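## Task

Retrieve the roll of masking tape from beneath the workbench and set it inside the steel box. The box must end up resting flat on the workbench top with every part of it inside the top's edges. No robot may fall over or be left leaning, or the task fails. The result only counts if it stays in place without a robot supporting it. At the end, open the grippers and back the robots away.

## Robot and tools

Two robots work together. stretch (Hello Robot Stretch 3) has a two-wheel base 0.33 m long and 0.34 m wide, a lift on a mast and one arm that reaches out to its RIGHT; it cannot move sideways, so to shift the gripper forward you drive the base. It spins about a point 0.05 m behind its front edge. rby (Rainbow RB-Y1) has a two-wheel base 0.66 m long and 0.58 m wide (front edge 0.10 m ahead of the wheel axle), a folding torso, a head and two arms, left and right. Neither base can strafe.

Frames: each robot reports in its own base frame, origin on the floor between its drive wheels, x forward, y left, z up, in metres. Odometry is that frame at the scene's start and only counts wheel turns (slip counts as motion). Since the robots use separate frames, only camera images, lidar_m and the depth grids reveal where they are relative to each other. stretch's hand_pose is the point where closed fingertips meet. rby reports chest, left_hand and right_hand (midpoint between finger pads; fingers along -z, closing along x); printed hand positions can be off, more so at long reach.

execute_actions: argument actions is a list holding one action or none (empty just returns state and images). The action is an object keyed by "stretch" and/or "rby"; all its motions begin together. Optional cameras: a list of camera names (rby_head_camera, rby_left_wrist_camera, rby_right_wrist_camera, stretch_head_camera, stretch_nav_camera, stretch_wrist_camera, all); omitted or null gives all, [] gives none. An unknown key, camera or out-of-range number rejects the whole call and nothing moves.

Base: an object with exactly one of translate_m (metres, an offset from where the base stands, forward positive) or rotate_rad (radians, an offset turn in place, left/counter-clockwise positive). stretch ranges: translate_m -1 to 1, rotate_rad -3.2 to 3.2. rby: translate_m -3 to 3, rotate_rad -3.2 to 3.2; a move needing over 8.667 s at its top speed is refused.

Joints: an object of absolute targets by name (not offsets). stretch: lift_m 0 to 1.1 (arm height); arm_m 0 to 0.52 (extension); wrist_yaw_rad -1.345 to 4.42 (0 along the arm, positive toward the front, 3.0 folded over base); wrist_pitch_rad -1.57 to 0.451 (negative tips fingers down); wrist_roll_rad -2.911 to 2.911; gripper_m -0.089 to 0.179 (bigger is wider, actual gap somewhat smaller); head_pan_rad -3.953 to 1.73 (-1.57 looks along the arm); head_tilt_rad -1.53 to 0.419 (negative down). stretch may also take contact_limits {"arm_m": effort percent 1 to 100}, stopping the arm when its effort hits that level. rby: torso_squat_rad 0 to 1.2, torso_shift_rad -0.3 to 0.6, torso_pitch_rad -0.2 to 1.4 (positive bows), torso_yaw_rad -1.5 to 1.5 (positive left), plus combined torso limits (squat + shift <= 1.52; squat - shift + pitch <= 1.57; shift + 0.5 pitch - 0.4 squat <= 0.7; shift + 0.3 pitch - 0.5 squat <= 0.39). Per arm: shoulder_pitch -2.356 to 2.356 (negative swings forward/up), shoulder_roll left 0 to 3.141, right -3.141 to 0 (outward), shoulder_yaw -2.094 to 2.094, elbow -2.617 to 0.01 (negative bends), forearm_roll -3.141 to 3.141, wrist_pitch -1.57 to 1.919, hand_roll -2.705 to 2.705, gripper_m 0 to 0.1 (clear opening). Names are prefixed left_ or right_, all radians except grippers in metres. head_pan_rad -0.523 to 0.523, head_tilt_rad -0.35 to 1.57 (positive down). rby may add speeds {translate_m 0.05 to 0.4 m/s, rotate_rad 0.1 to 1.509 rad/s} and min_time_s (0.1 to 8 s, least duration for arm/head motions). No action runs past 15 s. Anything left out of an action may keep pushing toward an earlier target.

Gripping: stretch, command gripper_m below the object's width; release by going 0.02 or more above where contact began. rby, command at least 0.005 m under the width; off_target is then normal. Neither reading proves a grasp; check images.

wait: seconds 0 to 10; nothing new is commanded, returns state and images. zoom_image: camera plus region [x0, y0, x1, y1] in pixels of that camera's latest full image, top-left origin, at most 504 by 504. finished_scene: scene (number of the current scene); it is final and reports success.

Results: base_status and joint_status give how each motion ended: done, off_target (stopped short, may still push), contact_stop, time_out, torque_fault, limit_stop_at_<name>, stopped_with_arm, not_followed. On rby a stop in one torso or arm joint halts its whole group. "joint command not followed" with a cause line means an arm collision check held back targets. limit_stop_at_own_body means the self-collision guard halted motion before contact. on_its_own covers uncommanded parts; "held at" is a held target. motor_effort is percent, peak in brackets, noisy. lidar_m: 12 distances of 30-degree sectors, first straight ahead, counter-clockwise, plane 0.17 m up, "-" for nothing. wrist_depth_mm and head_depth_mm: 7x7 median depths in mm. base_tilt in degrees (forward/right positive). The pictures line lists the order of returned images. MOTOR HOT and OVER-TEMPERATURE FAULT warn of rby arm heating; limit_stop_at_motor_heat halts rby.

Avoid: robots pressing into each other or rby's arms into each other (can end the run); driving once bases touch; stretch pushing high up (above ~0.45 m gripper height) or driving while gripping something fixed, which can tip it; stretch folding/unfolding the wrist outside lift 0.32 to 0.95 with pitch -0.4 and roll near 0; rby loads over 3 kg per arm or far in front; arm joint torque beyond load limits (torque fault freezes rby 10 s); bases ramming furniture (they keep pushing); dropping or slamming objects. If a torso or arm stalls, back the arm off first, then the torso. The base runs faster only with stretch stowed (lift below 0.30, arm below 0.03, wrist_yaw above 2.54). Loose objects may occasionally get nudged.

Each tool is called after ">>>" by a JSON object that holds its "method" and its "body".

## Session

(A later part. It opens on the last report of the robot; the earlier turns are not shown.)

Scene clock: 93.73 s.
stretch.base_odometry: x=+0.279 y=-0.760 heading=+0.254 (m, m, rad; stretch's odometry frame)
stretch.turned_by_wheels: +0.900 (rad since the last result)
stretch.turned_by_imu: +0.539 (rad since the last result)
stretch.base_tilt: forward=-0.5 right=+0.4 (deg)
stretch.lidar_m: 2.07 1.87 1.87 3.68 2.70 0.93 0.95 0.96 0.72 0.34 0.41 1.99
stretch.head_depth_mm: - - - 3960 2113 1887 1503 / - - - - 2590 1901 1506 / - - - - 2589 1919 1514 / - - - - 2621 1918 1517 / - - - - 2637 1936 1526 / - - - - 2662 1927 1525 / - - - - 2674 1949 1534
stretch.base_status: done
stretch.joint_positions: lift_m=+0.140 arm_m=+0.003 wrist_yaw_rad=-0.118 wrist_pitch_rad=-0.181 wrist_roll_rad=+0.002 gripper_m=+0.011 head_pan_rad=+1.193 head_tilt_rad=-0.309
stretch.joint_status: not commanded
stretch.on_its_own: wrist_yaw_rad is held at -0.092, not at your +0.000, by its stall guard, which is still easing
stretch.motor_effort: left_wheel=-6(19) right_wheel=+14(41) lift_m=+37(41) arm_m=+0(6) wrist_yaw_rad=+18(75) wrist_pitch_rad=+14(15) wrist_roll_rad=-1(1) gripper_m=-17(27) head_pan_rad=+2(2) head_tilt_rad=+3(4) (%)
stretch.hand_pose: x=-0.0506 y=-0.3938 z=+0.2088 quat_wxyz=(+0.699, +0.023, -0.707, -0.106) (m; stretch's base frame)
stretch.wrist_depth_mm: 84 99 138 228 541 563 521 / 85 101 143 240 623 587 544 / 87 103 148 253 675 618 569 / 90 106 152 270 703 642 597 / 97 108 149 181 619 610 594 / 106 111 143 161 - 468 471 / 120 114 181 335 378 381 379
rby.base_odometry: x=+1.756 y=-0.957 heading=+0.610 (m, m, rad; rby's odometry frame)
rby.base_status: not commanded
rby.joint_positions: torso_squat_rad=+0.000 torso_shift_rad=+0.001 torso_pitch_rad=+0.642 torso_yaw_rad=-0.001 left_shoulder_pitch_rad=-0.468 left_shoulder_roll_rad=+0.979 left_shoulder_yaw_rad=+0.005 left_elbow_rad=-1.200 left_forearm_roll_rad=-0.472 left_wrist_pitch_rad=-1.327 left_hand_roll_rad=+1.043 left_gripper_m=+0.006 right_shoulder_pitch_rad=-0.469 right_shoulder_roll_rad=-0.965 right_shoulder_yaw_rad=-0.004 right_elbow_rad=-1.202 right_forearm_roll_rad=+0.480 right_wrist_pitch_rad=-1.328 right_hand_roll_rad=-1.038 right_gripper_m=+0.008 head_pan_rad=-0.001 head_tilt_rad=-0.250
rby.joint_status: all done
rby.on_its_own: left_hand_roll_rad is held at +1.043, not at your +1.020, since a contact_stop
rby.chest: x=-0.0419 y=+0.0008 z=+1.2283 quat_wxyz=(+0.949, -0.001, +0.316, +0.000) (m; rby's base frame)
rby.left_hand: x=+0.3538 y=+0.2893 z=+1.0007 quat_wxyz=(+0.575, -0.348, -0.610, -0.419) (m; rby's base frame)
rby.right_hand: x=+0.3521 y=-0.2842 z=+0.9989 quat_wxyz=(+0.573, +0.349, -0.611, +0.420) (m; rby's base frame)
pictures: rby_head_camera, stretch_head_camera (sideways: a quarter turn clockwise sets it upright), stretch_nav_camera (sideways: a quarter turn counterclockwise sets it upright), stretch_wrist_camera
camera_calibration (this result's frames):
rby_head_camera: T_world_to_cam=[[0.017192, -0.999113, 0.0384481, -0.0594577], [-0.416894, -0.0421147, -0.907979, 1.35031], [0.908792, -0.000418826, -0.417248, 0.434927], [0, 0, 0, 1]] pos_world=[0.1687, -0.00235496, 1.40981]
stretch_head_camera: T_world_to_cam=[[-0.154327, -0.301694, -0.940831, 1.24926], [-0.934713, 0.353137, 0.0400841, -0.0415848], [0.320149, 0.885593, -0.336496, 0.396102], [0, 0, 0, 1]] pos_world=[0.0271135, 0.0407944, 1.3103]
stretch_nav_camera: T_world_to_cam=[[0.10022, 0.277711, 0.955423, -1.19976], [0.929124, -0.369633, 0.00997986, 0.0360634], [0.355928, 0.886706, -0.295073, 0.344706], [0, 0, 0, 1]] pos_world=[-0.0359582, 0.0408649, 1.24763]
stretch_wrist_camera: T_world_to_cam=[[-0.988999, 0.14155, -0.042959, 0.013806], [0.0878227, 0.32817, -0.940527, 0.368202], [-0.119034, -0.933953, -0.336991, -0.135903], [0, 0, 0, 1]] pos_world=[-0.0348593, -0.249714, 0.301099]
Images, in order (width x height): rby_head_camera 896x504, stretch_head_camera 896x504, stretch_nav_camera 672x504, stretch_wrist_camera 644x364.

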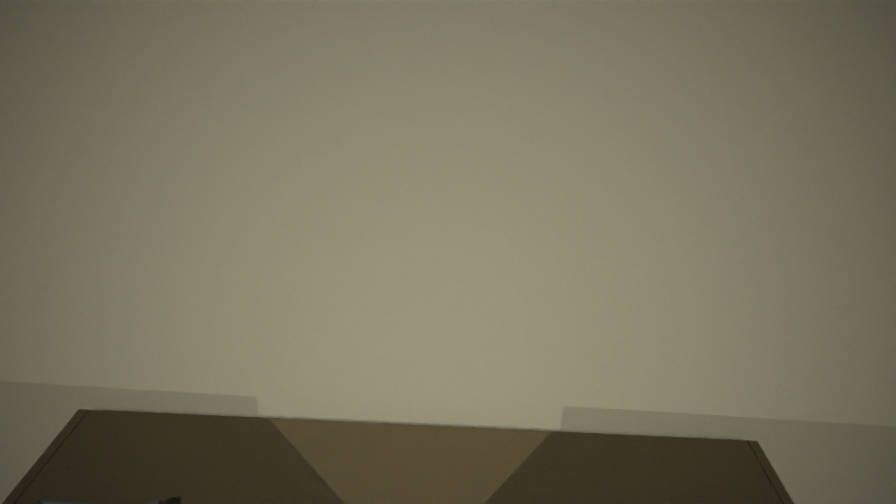

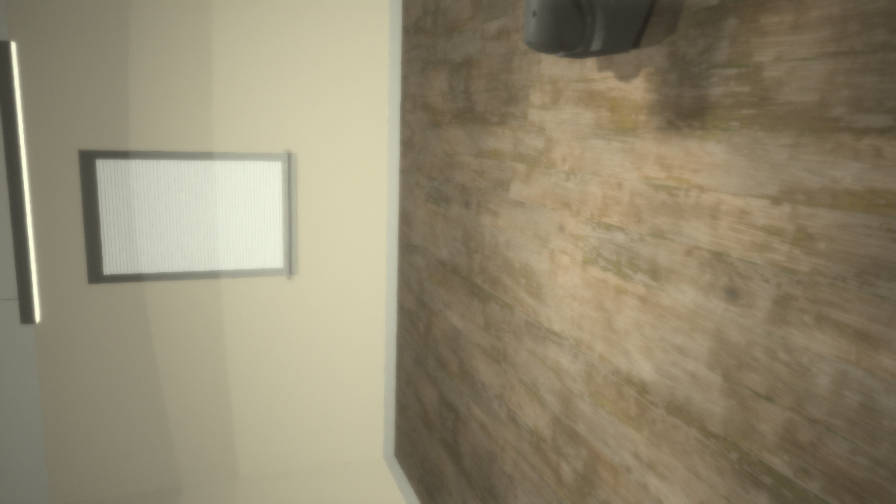

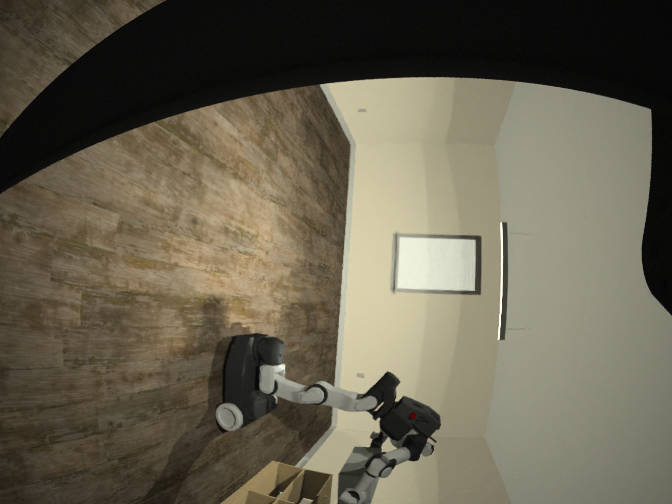

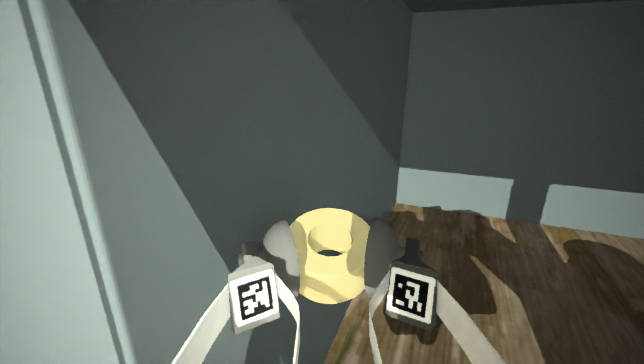

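>>> {"method": "execute_actions", "body": {"actions": [{"rby":{"base":{"translate_m":-0.45},"speeds":{"translate_m":0.2}},"stretch":{"base":{"rotate_rad":-1.3}}}], "cameras": []}}

>>> {"method": "execute_actions", "body": {"actions": [{"rby":{"base":{"rotate_rad":-1.571},"speeds":{"rotate_rad":0.4}},"stretch":{"base":{"translate_m":-0.3},"joints":{"wrist_yaw_rad":0}}}], "cameras": ["rby_head_camera","stretch_nav_camera","stretch_wrist_camera"]}}

Scene clock: 103.17 s.
stretch.base_odometry: x=+0.279 y=-0.760 heading=-1.046 (m, m, rad; stretch's odometry frame)
stretch.turned_by_wheels: -1.300 (rad since the last result)
stretch.turned_by_imu: -1.300 (rad since the last result)
stretch.base_tilt: forward=-0.5 right=+0.4 (deg)
stretch.lidar_m: 0.34 0.57 1.99 2.16 1.81 1.83 3.03 2.61 0.93 1.08 0.93 0.38
stretch.head_depth_mm: 1705 1795 1900 2019 2147 1891 1505 / 1776 1875 1964 2111 2253 1914 1507 / 1842 1965 2084 2250 2333 1913 1502 / 1934 2046 2206 2348 2489 1903 1522 / 2031 2179 2319 2511 2596 1934 1518 / 2134 2283 2453 2512 2417 1928 1525 / 2237 2417 2603 2657 2502 1964 1535
stretch.base_status: done
stretch.joint_positions: lift_m=+0.140 arm_m=+0.003 wrist_yaw_rad=-0.136 wrist_pitch_rad=-0.175 wrist_roll_rad=+0.002 gripper_m=+0.011 head_pan_rad=+1.193 head_tilt_rad=-0.309
stretch.joint_status: not commanded
stretch.on_its_own: wrist_yaw_rad is held at -0.135, not at your +0.000, by its stall guard, which is not easing now
stretch.motor_effort: left_wheel=+1(5) right_wheel=-4(7) lift_m=+37(37) arm_m=+0(0) wrist_yaw_rad=+2(2) wrist_pitch_rad=+11(15) wrist_roll_rad=-1(1) gripper_m=-12(13) head_pan_rad=+2(2) head_tilt_rad=+3(3) (%)
stretch.hand_pose: x=-0.0552 y=-0.3937 z=+0.2102 quat_wxyz=(+0.698, +0.014, -0.707, -0.110) (m; stretch's base frame)
stretch.wrist_depth_mm: 596 671 776 767 680 625 - / 602 731 934 882 722 - - / 604 766 992 877 762 - - / 634 768 901 922 789 842 933 / 622 619 640 184 596 616 617 / 473 468 482 160 484 477 471 / 375 381 366 332 365 378 386
rby.base_odometry: x=+1.387 y=-1.215 heading=+0.611 (m, m, rad; rby's odometry frame)
rby.base_status: done
rby.joint_positions: torso_squat_rad=+0.000 torso_shift_rad=+0.001 torso_pitch_rad=+0.642 torso_yaw_rad=-0.001 left_shoulder_pitch_rad=-0.468 left_shoulder_roll_rad=+0.979 left_shoulder_yaw_rad=+0.005 left_elbow_rad=-1.200 left_forearm_roll_rad=-0.472 left_wrist_pitch_rad=-1.327 left_hand_roll_rad=+1.043 left_gripper_m=+0.006 right_shoulder_pitch_rad=-0.469 right_shoulder_roll_rad=-0.965 right_shoulder_yaw_rad=-0.004 right_elbow_rad=-1.202 right_forearm_roll_rad=+0.480 right_wrist_pitch_rad=-1.328 right_hand_roll_rad=-1.038 right_gripper_m=+0.008 head_pan_rad=-0.001 head_tilt_rad=-0.250
rby.joint_status: not commanded
rby.on_its_own: left_hand_roll_rad is held at +1.043, not at your +1.020, since a contact_stop
rby.chest: x=-0.0420 y=+0.0009 z=+1.2283 quat_wxyz=(+0.949, -0.001, +0.316, +0.000) (m; rby's base frame)
rby.left_hand: x=+0.3537 y=+0.2893 z=+1.0007 quat_wxyz=(+0.575, -0.348, -0.610, -0.419) (m; rby's base frame)
rby.right_hand: x=+0.3520 y=-0.2842 z=+0.9989 quat_wxyz=(+0.573, +0.349, -0.611, +0.420) (m; rby's base frame)
pictures: none
No camera images: the call's "cameras" was empty. Leave "cameras" out to get every camera's image.

Scene clock: 108.23 s.
stretch.base_odometry: x=+0.129 y=-0.501 heading=-1.046 (m, m, rad; stretch's odometry frame)
stretch.turned_by_wheels: +0.000 (rad since the last result)
stretch.turned_by_imu: -0.001 (rad since the last result)
stretch.base_tilt: forward=-0.5 right=+0.4 (deg)
stretch.lidar_m: 0.64 1.00 2.20 2.20 4.45 4.60 2.80 2.40 2.41 0.82 1.14 0.81
stretch.head_depth_mm: 1879 2004 2115 2234 2346 1886 1497 / 1977 2085 2206 2351 2444 1897 1511 / 2060 2185 2318 2482 2553 1927 1514 / 2140 2282 2448 2632 2630 1922 1512 / 2259 2421 2591 2590 2515 1932 1530 / 2364 2547 2724 2668 2617 1939 1533 / 2517 2680 2908 2721 2672 1946 1540
stretch.base_status: done
stretch.joint_positions: lift_m=+0.140 arm_m=+0.003 wrist_yaw_rad=-0.002 wrist_pitch_rad=-0.175 wrist_roll_rad=+0.002 gripper_m=+0.011 head_pan_rad=+1.193 head_tilt_rad=-0.309
stretch.joint_status: all done
stretch.motor_effort: left_wheel=+1(3) right_wheel=-4(10) lift_m=+36(36) arm_m=-1(0) wrist_yaw_rad=+2(2) wrist_pitch_rad=+12(11) wrist_roll_rad=-1(1) gripper_m=-13(14) head_pan_rad=+2(2) head_tilt_rad=+3(3) (%)
stretch.hand_pose: x=-0.0219 y=-0.3960 z=+0.2102 quat_wxyz=(+0.704, +0.062, -0.705, -0.063) (m; stretch's base frame)
stretch.wrist_depth_mm: 695 778 777 611 - - - / 742 879 940 702 - - - / 780 912 997 748 - - - / 767 873 917 773 843 891 912 / 624 625 641 184 616 608 636 / 474 476 417 159 482 471 477 / 381 335 364 377 364 375 380
rby.base_odometry: x=+1.387 y=-1.215 heading=-0.959 (m, m, rad; rby's odometry frame)
rby.base_status: done
rby.joint_positions: torso_squat_rad=+0.000 torso_shift_rad=+0.001 torso_pitch_rad=+0.642 torso_yaw_rad=-0.001 left_shoulder_pitch_rad=-0.468 left_shoulder_roll_rad=+0.979 left_shoulder_yaw_rad=+0.005 left_elbow_rad=-1.200 left_forearm_roll_rad=-0.472 left_wrist_pitch_rad=-1.327 left_hand_roll_rad=+1.043 left_gripper_m=+0.006 right_shoulder_pitch_rad=-0.469 right_shoulder_roll_rad=-0.965 right_shoulder_yaw_rad=-0.004 right_elbow_rad=-1.202 right_forearm_roll_rad=+0.480 right_wrist_pitch_rad=-1.328 right_hand_roll_rad=-1.038 right_gripper_m=+0.008 head_pan_rad=-0.001 head_tilt_rad=-0.250
rby.joint_status: not commanded
rby.on_its_own: left_hand_roll_rad is held at +1.043, not at your +1.020, since a contact_stop
rby.chest: x=-0.0419 y=+0.0009 z=+1.2283 quat_wxyz=(+0.949, -0.001, +0.316, +0.000) (m; rby's base frame)
rby.left_hand: x=+0.3537 y=+0.2893 z=+1.0007 quat_wxyz=(+0.575, -0.348, -0.610, -0.419) (m; rby's base frame)
rby.right_hand: x=+0.3520 y=-0.2842 z=+0.9989 quat_wxyz=(+0.573, +0.349, -0.611, +0.420) (m; rby's base frame)
pictures: rby_head_camera, stretch_nav_camera (sideways: a quarter turn counterclockwise sets it upright), stretch_wrist_camera
camera_calibration (this result's frames):
rby_head_camera: T_world_to_cam=[[0.0171796, -0.999111, 0.0384908, -0.0594981], [-0.416773, -0.0421484, -0.908033, 1.35038], [0.908848, -0.000442222, -0.417126, 0.434834], [0, 0, 0, 1]] pos_world=[0.168626, -0.00233658, 1.40986]
stretch_nav_camera: T_world_to_cam=[[0.100213, 0.277714, 0.955423, -1.19976], [0.929133, -0.369612, 0.00997986, 0.0360633], [0.355907, 0.886714, -0.295073, 0.344706], [0, 0, 0, 1]] pos_world=[-0.0359591, 0.0408639, 1.24763]
stretch_wrist_camera: T_world_to_cam=[[-0.998747, 0.0256774, -0.0429504, -0.00353436], [0.0490303, 0.330529, -0.942521, 0.368286], [-0.0100052, -0.943446, -0.331374, -0.136567], [0, 0, 0, 1]] pos_world=[-0.0229534, -0.250482, 0.301711]
Images, in order (width x height): rby_head_camera 896x504, stretch_nav_camera 672x504, stretch_wrist_camera 644x364.

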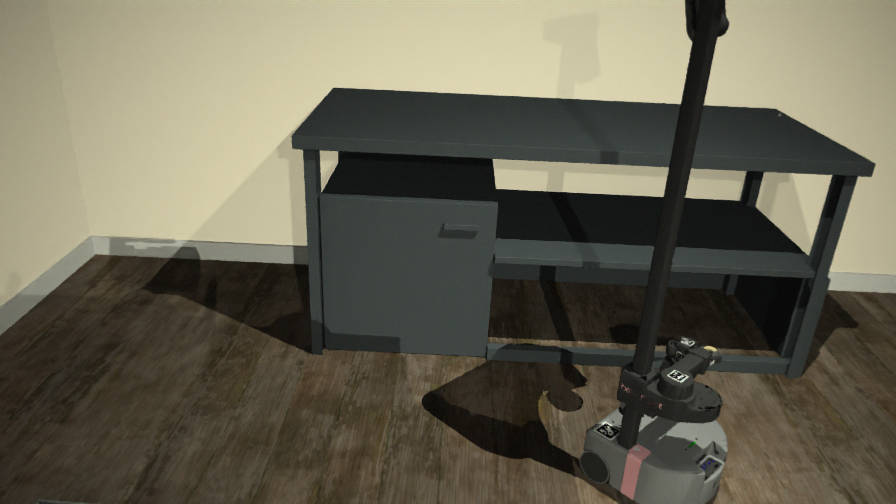

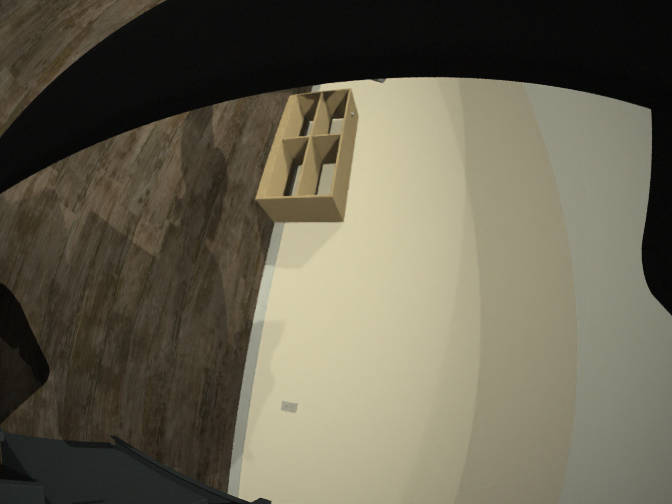

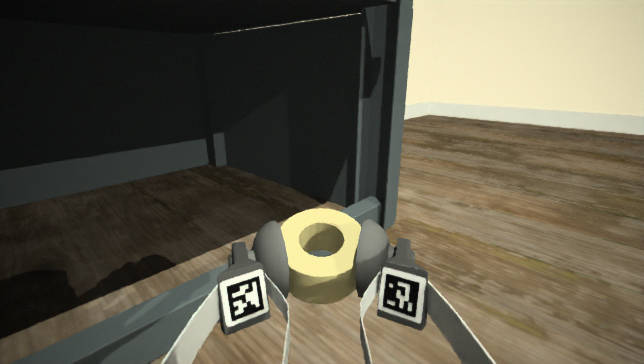

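>>> {"method": "execute_actions", "body": {"actions": [{"rby":{"base":{"translate_m":0.6},"speeds":{"translate_m":0.25}},"stretch":{"base":{"rotate_rad":0.76}}}], "cameras": []}}

>>> {"method": "execute_actions", "body": {"actions": [{"stretch":{"base":{"translate_m":-0.6},"joints":{"lift_m":1.1,"wrist_pitch_rad":0,"head_pan_rad":-0.5,"head_tilt_rad":-0.5}}}], "cameras": ["rby_head_camera"]}}

>>> {"method": "execute_actions", "body": {"actions": [{"rby":{"base":{"translate_m":1.15},"speeds":{"translate_m":0.25}}}], "cameras": ["rby_head_camera","stretch_nav_camera","stretch_head_camera","rby_left_wrist_camera"]}}

Scene clock: 117.70 s.
stretch.base_odometry: x=+0.129 y=-0.501 heading=-0.286 (m, m, rad; stretch's odometry frame)
stretch.turned_by_wheels: +0.760 (rad since the last result)
stretch.turned_by_imu: +0.758 (rad since the last result)
stretch.base_tilt: forward=-0.5 right=+0.4 (deg)
stretch.lidar_m: 2.20 2.20 1.21 1.19 3.46 2.50 2.39 0.82 1.01 1.14 0.64 0.69
stretch.head_depth_mm: 3201 3287 1392 925 2421 1888 1499 / 3779 3588 3999 888 2335 1705 1502 / - 1172 1311 850 1956 1631 1508 / - 1215 1334 892 1718 1639 1515 / - - - 3307 2629 1814 1483 / - - 1139 3371 2652 1937 1528 / - - - 971 2688 1948 1540
stretch.base_status: done
stretch.joint_positions: lift_m=+0.140 arm_m=+0.003 wrist_yaw_rad=-0.001 wrist_pitch_rad=-0.175 wrist_roll_rad=+0.002 gripper_m=+0.011 head_pan_rad=+1.193 head_tilt_rad=-0.309
stretch.joint_status: not commanded
stretch.motor_effort: left_wheel=-3(6) right_wheel=+2(8) lift_m=+37(37) arm_m=+0(0) wrist_yaw_rad=+1(2) wrist_pitch_rad=+11(11) wrist_roll_rad=-1(1) gripper_m=-13(13) head_pan_rad=+2(2) head_tilt_rad=+4(3) (%)
stretch.hand_pose: x=-0.0218 y=-0.3960 z=+0.2103 quat_wxyz=(+0.704, +0.062, -0.705, -0.063) (m; stretch's base frame)
stretch.wrist_depth_mm: 537 713 762 781 775 781 698 / 551 843 873 865 870 885 776 / 551 807 890 924 937 956 789 / 557 778 924 950 951 914 786 / 536 638 649 184 639 615 629 / 471 470 480 158 486 470 471 / 317 317 304 317 306 318 319
rby.base_odometry: x=+1.731 y=-1.706 heading=-0.960 (m, m, rad; rby's odometry frame)
rby.base_status: done
rby.joint_positions: torso_squat_rad=+0.000 torso_shift_rad=+0.001 torso_pitch_rad=+0.642 torso_yaw_rad=-0.001 left_shoulder_pitch_rad=-0.468 left_shoulder_roll_rad=+0.979 left_shoulder_yaw_rad=+0.005 left_elbow_rad=-1.200 left_forearm_roll_rad=-0.472 left_wrist_pitch_rad=-1.327 left_hand_roll_rad=+1.043 left_gripper_m=+0.006 right_shoulder_pitch_rad=-0.469 right_shoulder_roll_rad=-0.965 right_shoulder_yaw_rad=-0.004 right_elbow_rad=-1.202 right_forearm_roll_rad=+0.480 right_wrist_pitch_rad=-1.328 right_hand_roll_rad=-1.038 right_gripper_m=+0.008 head_pan_rad=-0.001 head_tilt_rad=-0.250
rby.joint_status: not commanded
rby.on_its_own: left_hand_roll_rad is held at +1.043, not at your +1.020, since a contact_stop
rby.chest: x=-0.0419 y=+0.0009 z=+1.2283 quat_wxyz=(+0.949, -0.001, +0.316, +0.000) (m; rby's base frame)
rby.left_hand: x=+0.3538 y=+0.2893 z=+1.0007 quat_wxyz=(+0.575, -0.348, -0.610, -0.419) (m; rby's base frame)
rby.right_hand: x=+0.3521 y=-0.2842 z=+0.9988 quat_wxyz=(+0.573, +0.349, -0.611, +0.420) (m; rby's base frame)
pictures: none
No camera images: the call's "cameras" was empty. Leave "cameras" out to get every camera's image.

Scene clock: 127.27 s.
stretch.base_odometry: x=-0.446 y=-0.331 heading=-0.286 (m, m, rad; stretch's odometry frame)
stretch.turned_by_wheels: +0.000 (rad since the last result)
stretch.turned_by_imu: -0.003 (rad since the last result)
stretch.base_tilt: forward=-0.5 right=+0.4 (deg)
stretch.lidar_m: 2.80 1.65 1.45 4.58 2.60 1.87 1.79 1.75 0.49 0.47 1.19 1.13
stretch.head_depth_mm: 1475 1570 1418 949 739 1048 943 / 1680 1795 1437 959 1194 1086 1306 / 1930 2101 1458 1010 1329 1526 1309 / 2297 2539 1481 1339 1480 1554 1322 / 2627 2877 1612 1692 1874 1602 1327 / 2536 2742 2946 2731 2036 1614 1336 / 2422 2609 2810 2771 2050 1612 1338
stretch.base_status: done
stretch.joint_positions: lift_m=+1.100 arm_m=+0.003 wrist_yaw_rad=-0.001 wrist_pitch_rad=-0.025 wrist_roll_rad=+0.002 gripper_m=+0.011 head_pan_rad=-0.493 head_tilt_rad=-0.494
stretch.joint_status: all done
stretch.motor_effort: left_wheel=-3(7) right_wheel=+2(4) lift_m=+41(43) arm_m=+0(0) wrist_yaw_rad=+2(2) wrist_pitch_rad=+11(13) wrist_roll_rad=-1(1) gripper_m=-13(13) head_pan_rad=-4(37) head_tilt_rad=-2(16) (%)
stretch.hand_pose: x=-0.0218 y=-0.4035 z=+1.2079 quat_wxyz=(+0.707, +0.009, -0.707, -0.010) (m; stretch's base frame)
stretch.wrist_depth_mm: 893 890 904 894 907 936 972 / 910 889 944 949 954 960 986 / 924 957 946 951 994 - - / 992 957 978 - - - - / 988 982 - 184 - - - / 906 912 962 158 - - - / 695 697 650 688 - - -
rby.base_odometry: x=+1.731 y=-1.706 heading=-0.960 (m, m, rad; rby's odometry frame)
rby.base_status: not commanded
rby.joint_positions: torso_squat_rad=+0.000 torso_shift_rad=+0.001 torso_pitch_rad=+0.642 torso_yaw_rad=-0.001 left_shoulder_pitch_rad=-0.468 left_shoulder_roll_rad=+0.979 left_shoulder_yaw_rad=+0.005 left_elbow_rad=-1.200 left_forearm_roll_rad=-0.472 left_wrist_pitch_rad=-1.327 left_hand_roll_rad=+1.043 left_gripper_m=+0.006 right_shoulder_pitch_rad=-0.469 right_shoulder_roll_rad=-0.965 right_shoulder_yaw_rad=-0.004 right_elbow_rad=-1.202 right_forearm_roll_rad=+0.480 right_wrist_pitch_rad=-1.328 right_hand_roll_rad=-1.038 right_gripper_m=+0.008 head_pan_rad=-0.001 head_tilt_rad=-0.250
rby.joint_status: not commanded
rby.on_its_own: left_hand_roll_rad is held at +1.043, not at your +1.020, since a contact_stop
rby.chest: x=-0.0419 y=+0.0009 z=+1.2283 quat_wxyz=(+0.949, -0.001, +0.316, +0.000) (m; rby's base frame)
rby.left_hand: x=+0.3538 y=+0.2893 z=+1.0007 quat_wxyz=(+0.575, -0.348, -0.610, -0.419) (m; rby's base frame)
rby.right_hand: x=+0.3521 y=-0.2842 z=+0.9989 quat_wxyz=(+0.573, +0.349, -0.611, +0.420) (m; rby's base frame)
pictures: rby_head_camera
camera_calibration (this result's frames):
rby_head_camera: T_world_to_cam=[[0.0171866, -0.999111, 0.0384876, -0.059493], [-0.416858, -0.0421484, -0.907994, 1.35033], [0.908809, -0.000438515, -0.417211, 0.434891], [0, 0, 0, 1]] pos_world=[0.168685, -0.00233513, 1.40982]
Images, in order (width x height): rby_head_camera 896x504.

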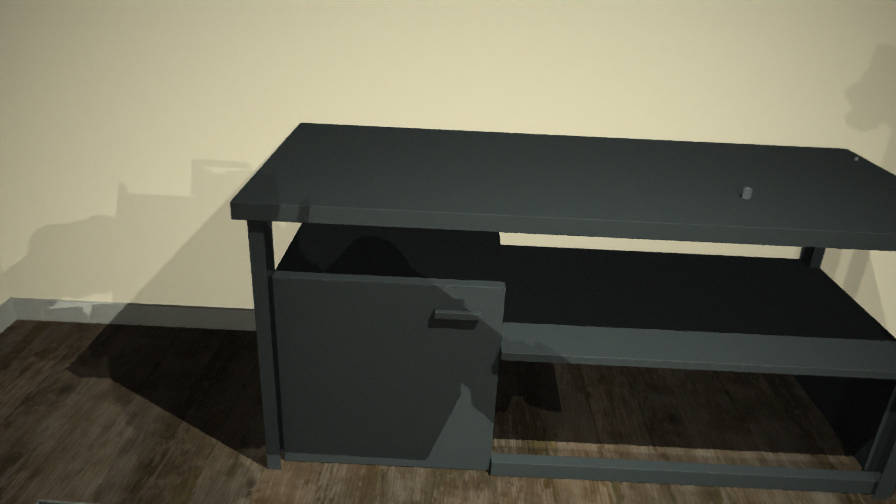

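Scene clock: 132.93 s.
stretch.base_odometry: x=-0.446 y=-0.331 heading=-0.286 (m, m, rad; stretch's odometry frame)
stretch.turned_by_wheels: +0.000 (rad since the last result)
stretch.turned_by_imu: -0.001 (rad since the last result)
stretch.base_tilt: forward=-0.5 right=+0.3 (deg)
stretch.lidar_m: 0.86 0.95 3.41 4.58 2.61 1.87 1.79 1.75 0.49 0.47 1.19 1.13
stretch.head_depth_mm: 1474 1578 1420 950 738 1049 940 / 1670 1797 1436 958 1191 1083 1308 / 1930 2088 1449 1014 1325 1532 1313 / 2292 2536 1475 1341 1477 1546 1323 / 2613 2834 939 1652 1880 1598 1328 / 2537 2646 867 678 2015 1608 1338 / 2411 2534 900 2500 2038 1562 1242
stretch.base_status: not commanded
stretch.joint_positions: lift_m=+1.100 arm_m=+0.003 wrist_yaw_rad=-0.001 wrist_pitch_rad=-0.025 wrist_roll_rad=+0.002 gripper_m=+0.011 head_pan_rad=-0.493 head_tilt_rad=-0.494
stretch.joint_status: not commanded
stretch.motor_effort: left_wheel=-3(3) right_wheel=+3(2) lift_m=+41(41) arm_m=+0(0) wrist_yaw_rad=+2(1) wrist_pitch_rad=+11(11) wrist_roll_rad=-1(1) gripper_m=-13(13) head_pan_rad=-4(4) head_tilt_rad=-2(2) (%)
stretch.hand_pose: x=-0.0218 y=-0.4035 z=+1.2079 quat_wxyz=(+0.707, +0.009, -0.707, -0.010) (m; stretch's base frame)
stretch.wrist_depth_mm: 900 896 913 935 925 932 956 / 910 910 932 956 951 976 - / 921 929 984 952 998 - - / 943 970 971 - - - - / 984 981 - 184 - - - / 921 882 943 159 - - - / 688 683 652 680 - - -
rby.base_odometry: x=+2.391 y=-2.648 heading=-0.960 (m, m, rad; rby's odometry frame)
rby.base_status: done
rby.joint_positions: torso_squat_rad=+0.000 torso_shift_rad=+0.001 torso_pitch_rad=+0.642 torso_yaw_rad=-0.001 left_shoulder_pitch_rad=-0.468 left_shoulder_roll_rad=+0.979 left_shoulder_yaw_rad=+0.005 left_elbow_rad=-1.200 left_forearm_roll_rad=-0.472 left_wrist_pitch_rad=-1.327 left_hand_roll_rad=+1.043 left_gripper_m=+0.006 right_shoulder_pitch_rad=-0.469 right_shoulder_roll_rad=-0.965 right_shoulder_yaw_rad=-0.004 right_elbow_rad=-1.202 right_forearm_roll_rad=+0.480 right_wrist_pitch_rad=-1.328 right_hand_roll_rad=-1.038 right_gripper_m=+0.008 head_pan_rad=-0.001 head_tilt_rad=-0.250
rby.joint_status: not commanded
rby.on_its_own: left_hand_roll_rad is held at +1.043, not at your +1.020, since a contact_stop
rby.chest: x=-0.0419 y=+0.0009 z=+1.2283 quat_wxyz=(+0.949, -0.001, +0.316, +0.000) (m; rby's base frame)
rby.left_hand: x=+0.3538 y=+0.2893 z=+1.0007 quat_wxyz=(+0.575, -0.348, -0.610, -0.419) (m; rby's base frame)
rby.right_hand: x=+0.3521 y=-0.2842 z=+0.9988 quat_wxyz=(+0.573, +0.349, -0.611, +0.420) (m; rby's base frame)
pictures: rby_head_camera, rby_left_wrist_camera, stretch_head_camera (sideways: a quarter turn clockwise sets it upright), stretch_nav_camera (sideways: a quarter turn counterclockwise sets it upright)
camera_calibration (this result's frames):
rby_head_camera: T_world_to_cam=[[0.0171871, -0.999111, 0.0384875, -0.0594928], [-0.416869, -0.0421484, -0.907989, 1.35033], [0.908804, -0.000438577, -0.417223, 0.434893], [0, 0, 0, 1]] pos_world=[0.1687, -0.00233507, 1.40982]
rby_left_wrist_camera: T_world_to_cam=[[-0.0804186, -0.0967036, 0.992059, -0.93077], [-0.94787, 0.315306, -0.0461011, 0.314937], [-0.308344, -0.94405, -0.117019, 0.583765], [0, 0, 0, 1]] pos_world=[0.403669, 0.361792, 1.00621]
stretch_head_camera: T_world_to_cam=[[-0.42898, 0.26689, -0.862987, 1.14937], [0.46482, 0.884387, 0.0424517, -0.0531945], [0.774544, -0.382923, -0.50344, 0.610571], [0, 0, 0, 1]] pos_world=[0.0448694, -0.0259099, 1.30154]
stretch_nav_camera: T_world_to_cam=[[0.414356, -0.211993, 0.885081, -1.10988], [-0.472216, -0.881427, 0.00995352, 0.0446483], [0.778024, -0.422074, -0.465331, 0.563696], [0, 0, 0, 1]] pos_world=[0.0423995, 0.0419895, 1.24419]
Images, in order (width x height): rby_head_camera 896x504, rby_left_wrist_camera 644x364, stretch_head_camera 896x504, stretch_nav_camera 672x504.

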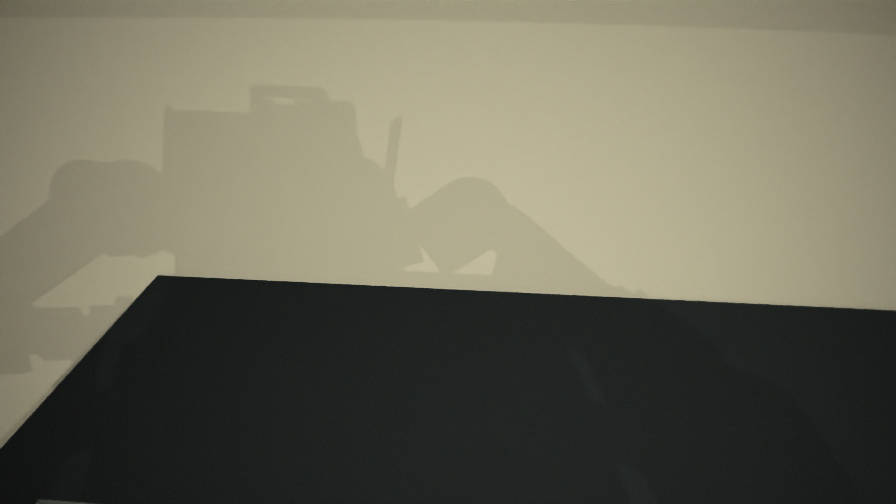

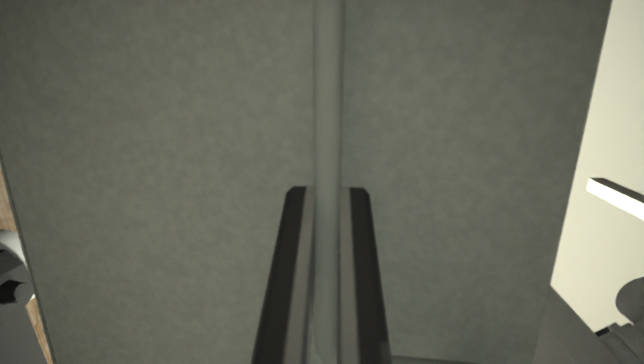

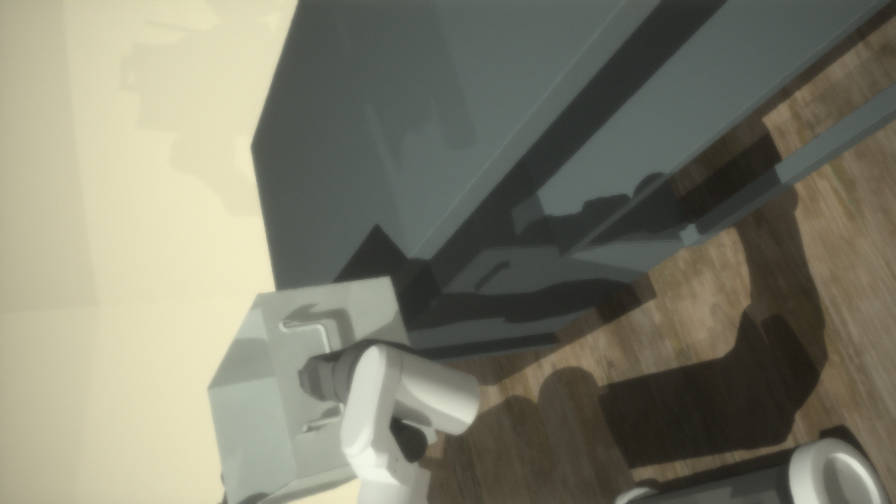

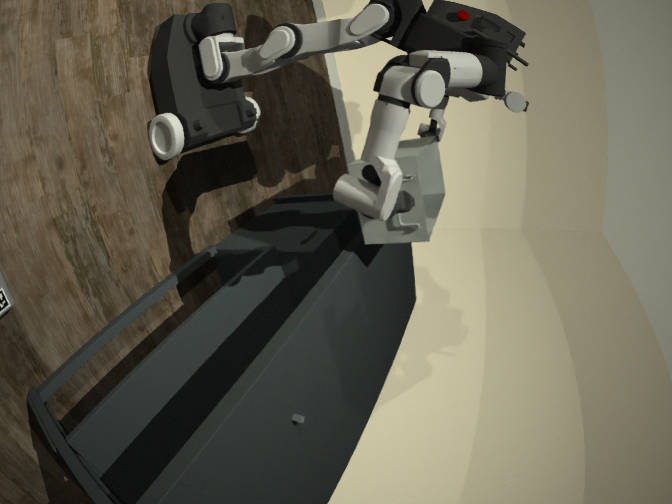

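>>> {"method": "execute_actions", "body": {"actions": [{"rby":{"base":{"translate_m":0.36},"speeds":{"translate_m":0.12}}}], "cameras": ["stretch_head_camera"]}}

>>> {"method": "execute_actions", "body": {"actions": [{"rby":{"joints":{"torso_pitch_rad":0.7,"torso_squat_rad":0.15}}}], "cameras": ["stretch_head_camera","rby_right_wrist_camera"]}}

Scene clock: 139.33 s.
stretch.base_odometry: x=-0.446 y=-0.331 heading=-0.286 (m, m, rad; stretch's odometry frame)
stretch.turned_by_wheels: +0.000 (rad since the last result)
stretch.turned_by_imu: -0.002 (rad since the last result)
stretch.base_tilt: forward=-0.5 right=+0.4 (deg)
stretch.lidar_m: 0.88 1.03 3.42 4.59 2.60 1.87 1.79 1.74 0.49 0.47 1.19 0.89
stretch.head_depth_mm: 1475 1568 1413 950 738 1047 942 / 1667 1748 802 954 1194 1085 1304 / 1932 1935 953 1013 1326 1539 1316 / 2309 1527 716 1333 1482 1544 1319 / 2608 695 739 1701 1875 1351 1328 / 755 733 2877 2703 1734 1393 1321 / 763 913 2790 2498 1273 1322 1280
stretch.base_status: not commanded
stretch.joint_positions: lift_m=+1.100 arm_m=+0.003 wrist_yaw_rad=-0.001 wrist_pitch_rad=-0.025 wrist_roll_rad=+0.002 gripper_m=+0.011 head_pan_rad=-0.493 head_tilt_rad=-0.494
stretch.joint_status: not commanded
stretch.motor_effort: left_wheel=-3(3) right_wheel=+2(1) lift_m=+40(41) arm_m=+0(0) wrist_yaw_rad=+2(2) wrist_pitch_rad=+12(12) wrist_roll_rad=-1(1) gripper_m=-14(13) head_pan_rad=-4(4) head_tilt_rad=-2(2) (%)
stretch.hand_pose: x=-0.0218 y=-0.4035 z=+1.2079 quat_wxyz=(+0.707, +0.009, -0.707, -0.010) (m; stretch's base frame)
stretch.wrist_depth_mm: 887 923 914 914 922 970 978 / 912 908 935 940 945 991 975 / 941 975 950 968 959 978 - / 941 990 995 968 - - - / 965 979 - 184 - - - / 890 913 958 158 - - - / 697 691 658 683 - - -
rby.base_odometry: x=+2.598 y=-2.943 heading=-0.960 (m, m, rad; rby's odometry frame)
rby.base_status: done
rby.joint_positions: torso_squat_rad=+0.000 torso_shift_rad=+0.001 torso_pitch_rad=+0.642 torso_yaw_rad=-0.001 left_shoulder_pitch_rad=-0.468 left_shoulder_roll_rad=+0.979 left_shoulder_yaw_rad=+0.005 left_elbow_rad=-1.200 left_forearm_roll_rad=-0.472 left_wrist_pitch_rad=-1.327 left_hand_roll_rad=+1.043 left_gripper_m=+0.006 right_shoulder_pitch_rad=-0.469 right_shoulder_roll_rad=-0.965 right_shoulder_yaw_rad=-0.004 right_elbow_rad=-1.202 right_forearm_roll_rad=+0.480 right_wrist_pitch_rad=-1.328 right_hand_roll_rad=-1.038 right_gripper_m=+0.008 head_pan_rad=-0.001 head_tilt_rad=-0.250
rby.joint_status: not commanded
rby.on_its_own: left_hand_roll_rad is held at +1.043, not at your +1.020, since a contact_stop
rby.chest: x=-0.0419 y=+0.0009 z=+1.2283 quat_wxyz=(+0.949, -0.001, +0.316, +0.000) (m; rby's base frame)
rby.left_hand: x=+0.3538 y=+0.2893 z=+1.0007 quat_wxyz=(+0.575, -0.348, -0.610, -0.419) (m; rby's base frame)
rby.right_hand: x=+0.3521 y=-0.2842 z=+0.9988 quat_wxyz=(+0.573, +0.349, -0.611, +0.420) (m; rby's base frame)
pictures: stretch_head_camera (sideways: a quarter turn clockwise sets it upright)
camera_calibration (this result's frames):
stretch_head_camera: T_world_to_cam=[[-0.42898, 0.26689, -0.862987, 1.14937], [0.46482, 0.884387, 0.0424517, -0.0531945], [0.774544, -0.382923, -0.50344, 0.610571], [0, 0, 0, 1]] pos_world=[0.0448694, -0.0259099, 1.30154]
Images, in order (width x height): stretch_head_camera 896x504.

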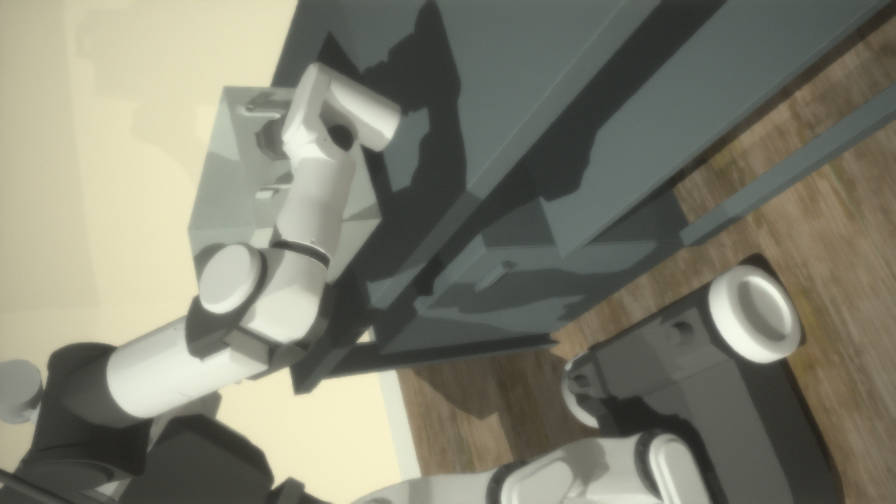

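Scene clock: 140.60 s.
stretch.base_odometry: x=-0.446 y=-0.331 heading=-0.286 (m, m, rad; stretch's odometry frame)
stretch.turned_by_wheels: +0.000 (rad since the last result)
stretch.turned_by_imu: +0.000 (rad since the last result)
stretch.base_tilt: forward=-0.5 right=+0.4 (deg)
stretch.lidar_m: 0.88 1.03 3.41 4.59 2.61 1.87 1.79 1.75 0.49 0.47 1.19 0.89
stretch.head_depth_mm: 1476 1570 1416 950 740 1046 944 / 1673 1793 975 913 1190 1087 1307 / 1934 2020 1013 1016 1325 1537 1310 / 2299 2387 722 1334 1474 1544 1318 / 2588 725 740 1699 1882 1353 1331 / 783 819 2894 2735 1729 1394 1320 / 826 912 2775 1157 1265 1326 1279
stretch.base_status: not commanded
stretch.joint_positions: lift_m=+1.100 arm_m=+0.003 wrist_yaw_rad=-0.001 wrist_pitch_rad=-0.025 wrist_roll_rad=+0.002 gripper_m=+0.011 head_pan_rad=-0.493 head_tilt_rad=-0.494
stretch.joint_status: not commanded
stretch.motor_effort: left_wheel=-2(3) right_wheel=+2(2) lift_m=+41(40) arm_m=-1(1) wrist_yaw_rad=+1(2) wrist_pitch_rad=+11(11) wrist_roll_rad=-1(1) gripper_m=-12(13) head_pan_rad=-4(4) head_tilt_rad=-2(2) (%)
stretch.hand_pose: x=-0.0218 y=-0.4035 z=+1.2079 quat_wxyz=(+0.707, +0.009, -0.707, -0.010) (m; stretch's base frame)
stretch.wrist_depth_mm: 867 894 934 903 927 932 964 / 910 921 921 935 953 951 982 / 947 942 992 959 979 - - / 973 969 994 - - - - / 974 991 - 184 - - - / 924 912 917 160 - - - / 687 682 663 677 - - -
rby.base_odometry: x=+2.598 y=-2.943 heading=-0.960 (m, m, rad; rby's odometry frame)
rby.base_status: not commanded
rby.joint_positions: torso_squat_rad=+0.150 torso_shift_rad=+0.001 torso_pitch_rad=+0.701 torso_yaw_rad=-0.001 left_shoulder_pitch_rad=-0.470 left_shoulder_roll_rad=+0.980 left_shoulder_yaw_rad=+0.006 left_elbow_rad=-1.201 left_forearm_roll_rad=-0.470 left_wrist_pitch_rad=-1.328 left_hand_roll_rad=+1.043 left_gripper_m=+0.006 right_shoulder_pitch_rad=-0.469 right_shoulder_roll_rad=-0.965 right_shoulder_yaw_rad=-0.004 right_elbow_rad=-1.201 right_forearm_roll_rad=+0.480 right_wrist_pitch_rad=-1.328 right_hand_roll_rad=-1.038 right_gripper_m=+0.008 head_pan_rad=-0.001 head_tilt_rad=-0.250
rby.joint_status: all done
rby.on_its_own: left_hand_roll_rad is held at +1.043, not at your +1.020, since a contact_stop
rby.chest: x=-0.0279 y=+0.0007 z=+1.2091 quat_wxyz=(+0.939, -0.001, +0.343, +0.000) (m; rby's base frame)
rby.left_hand: x=+0.3544 y=+0.2890 z=+0.9602 quat_wxyz=(+0.591, -0.360, -0.594, -0.409) (m; rby's base frame)
rby.right_hand: x=+0.3519 y=-0.2844 z=+0.9568 quat_wxyz=(+0.591, +0.361, -0.594, +0.409) (m; rby's base frame)
pictures: rby_right_wrist_camera, stretch_head_camera (sideways: a quarter turn clockwise sets it upright)
camera_calibration (this result's frames):
rby_right_wrist_camera: T_world_to_cam=[[0.0229463, -0.0342451, -0.99915, 0.940448], [-0.971708, -0.235757, -0.0142357, 0.320475], [-0.235069, 0.971208, -0.038686, 0.481294], [0, 0, 0, 1]] pos_world=[0.402965, -0.359677, 0.96283]
stretch_head_camera: T_world_to_cam=[[-0.42898, 0.26689, -0.862987, 1.14937], [0.46482, 0.884387, 0.0424517, -0.0531945], [0.774544, -0.382923, -0.50344, 0.610571], [0, 0, 0, 1]] pos_world=[0.0448694, -0.0259099, 1.30154]
Images, in order (width x height): rby_right_wrist_camera 644x364, stretch_head_camera 896x504.

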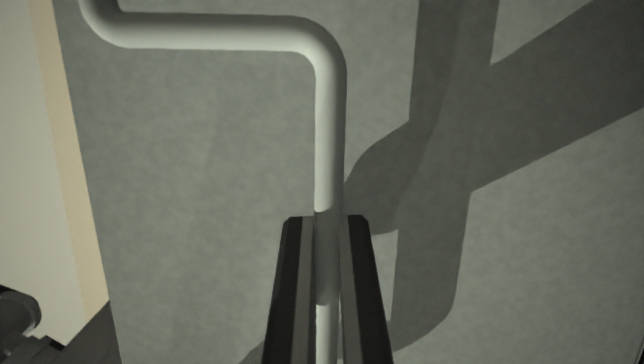

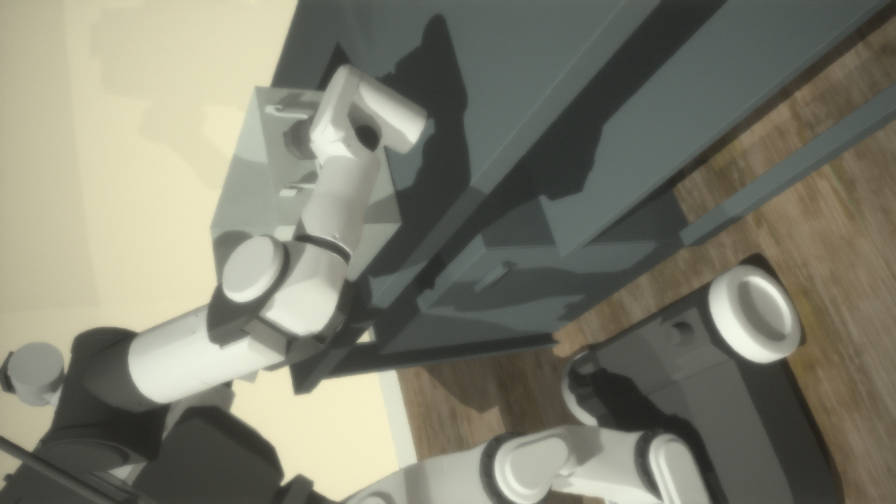

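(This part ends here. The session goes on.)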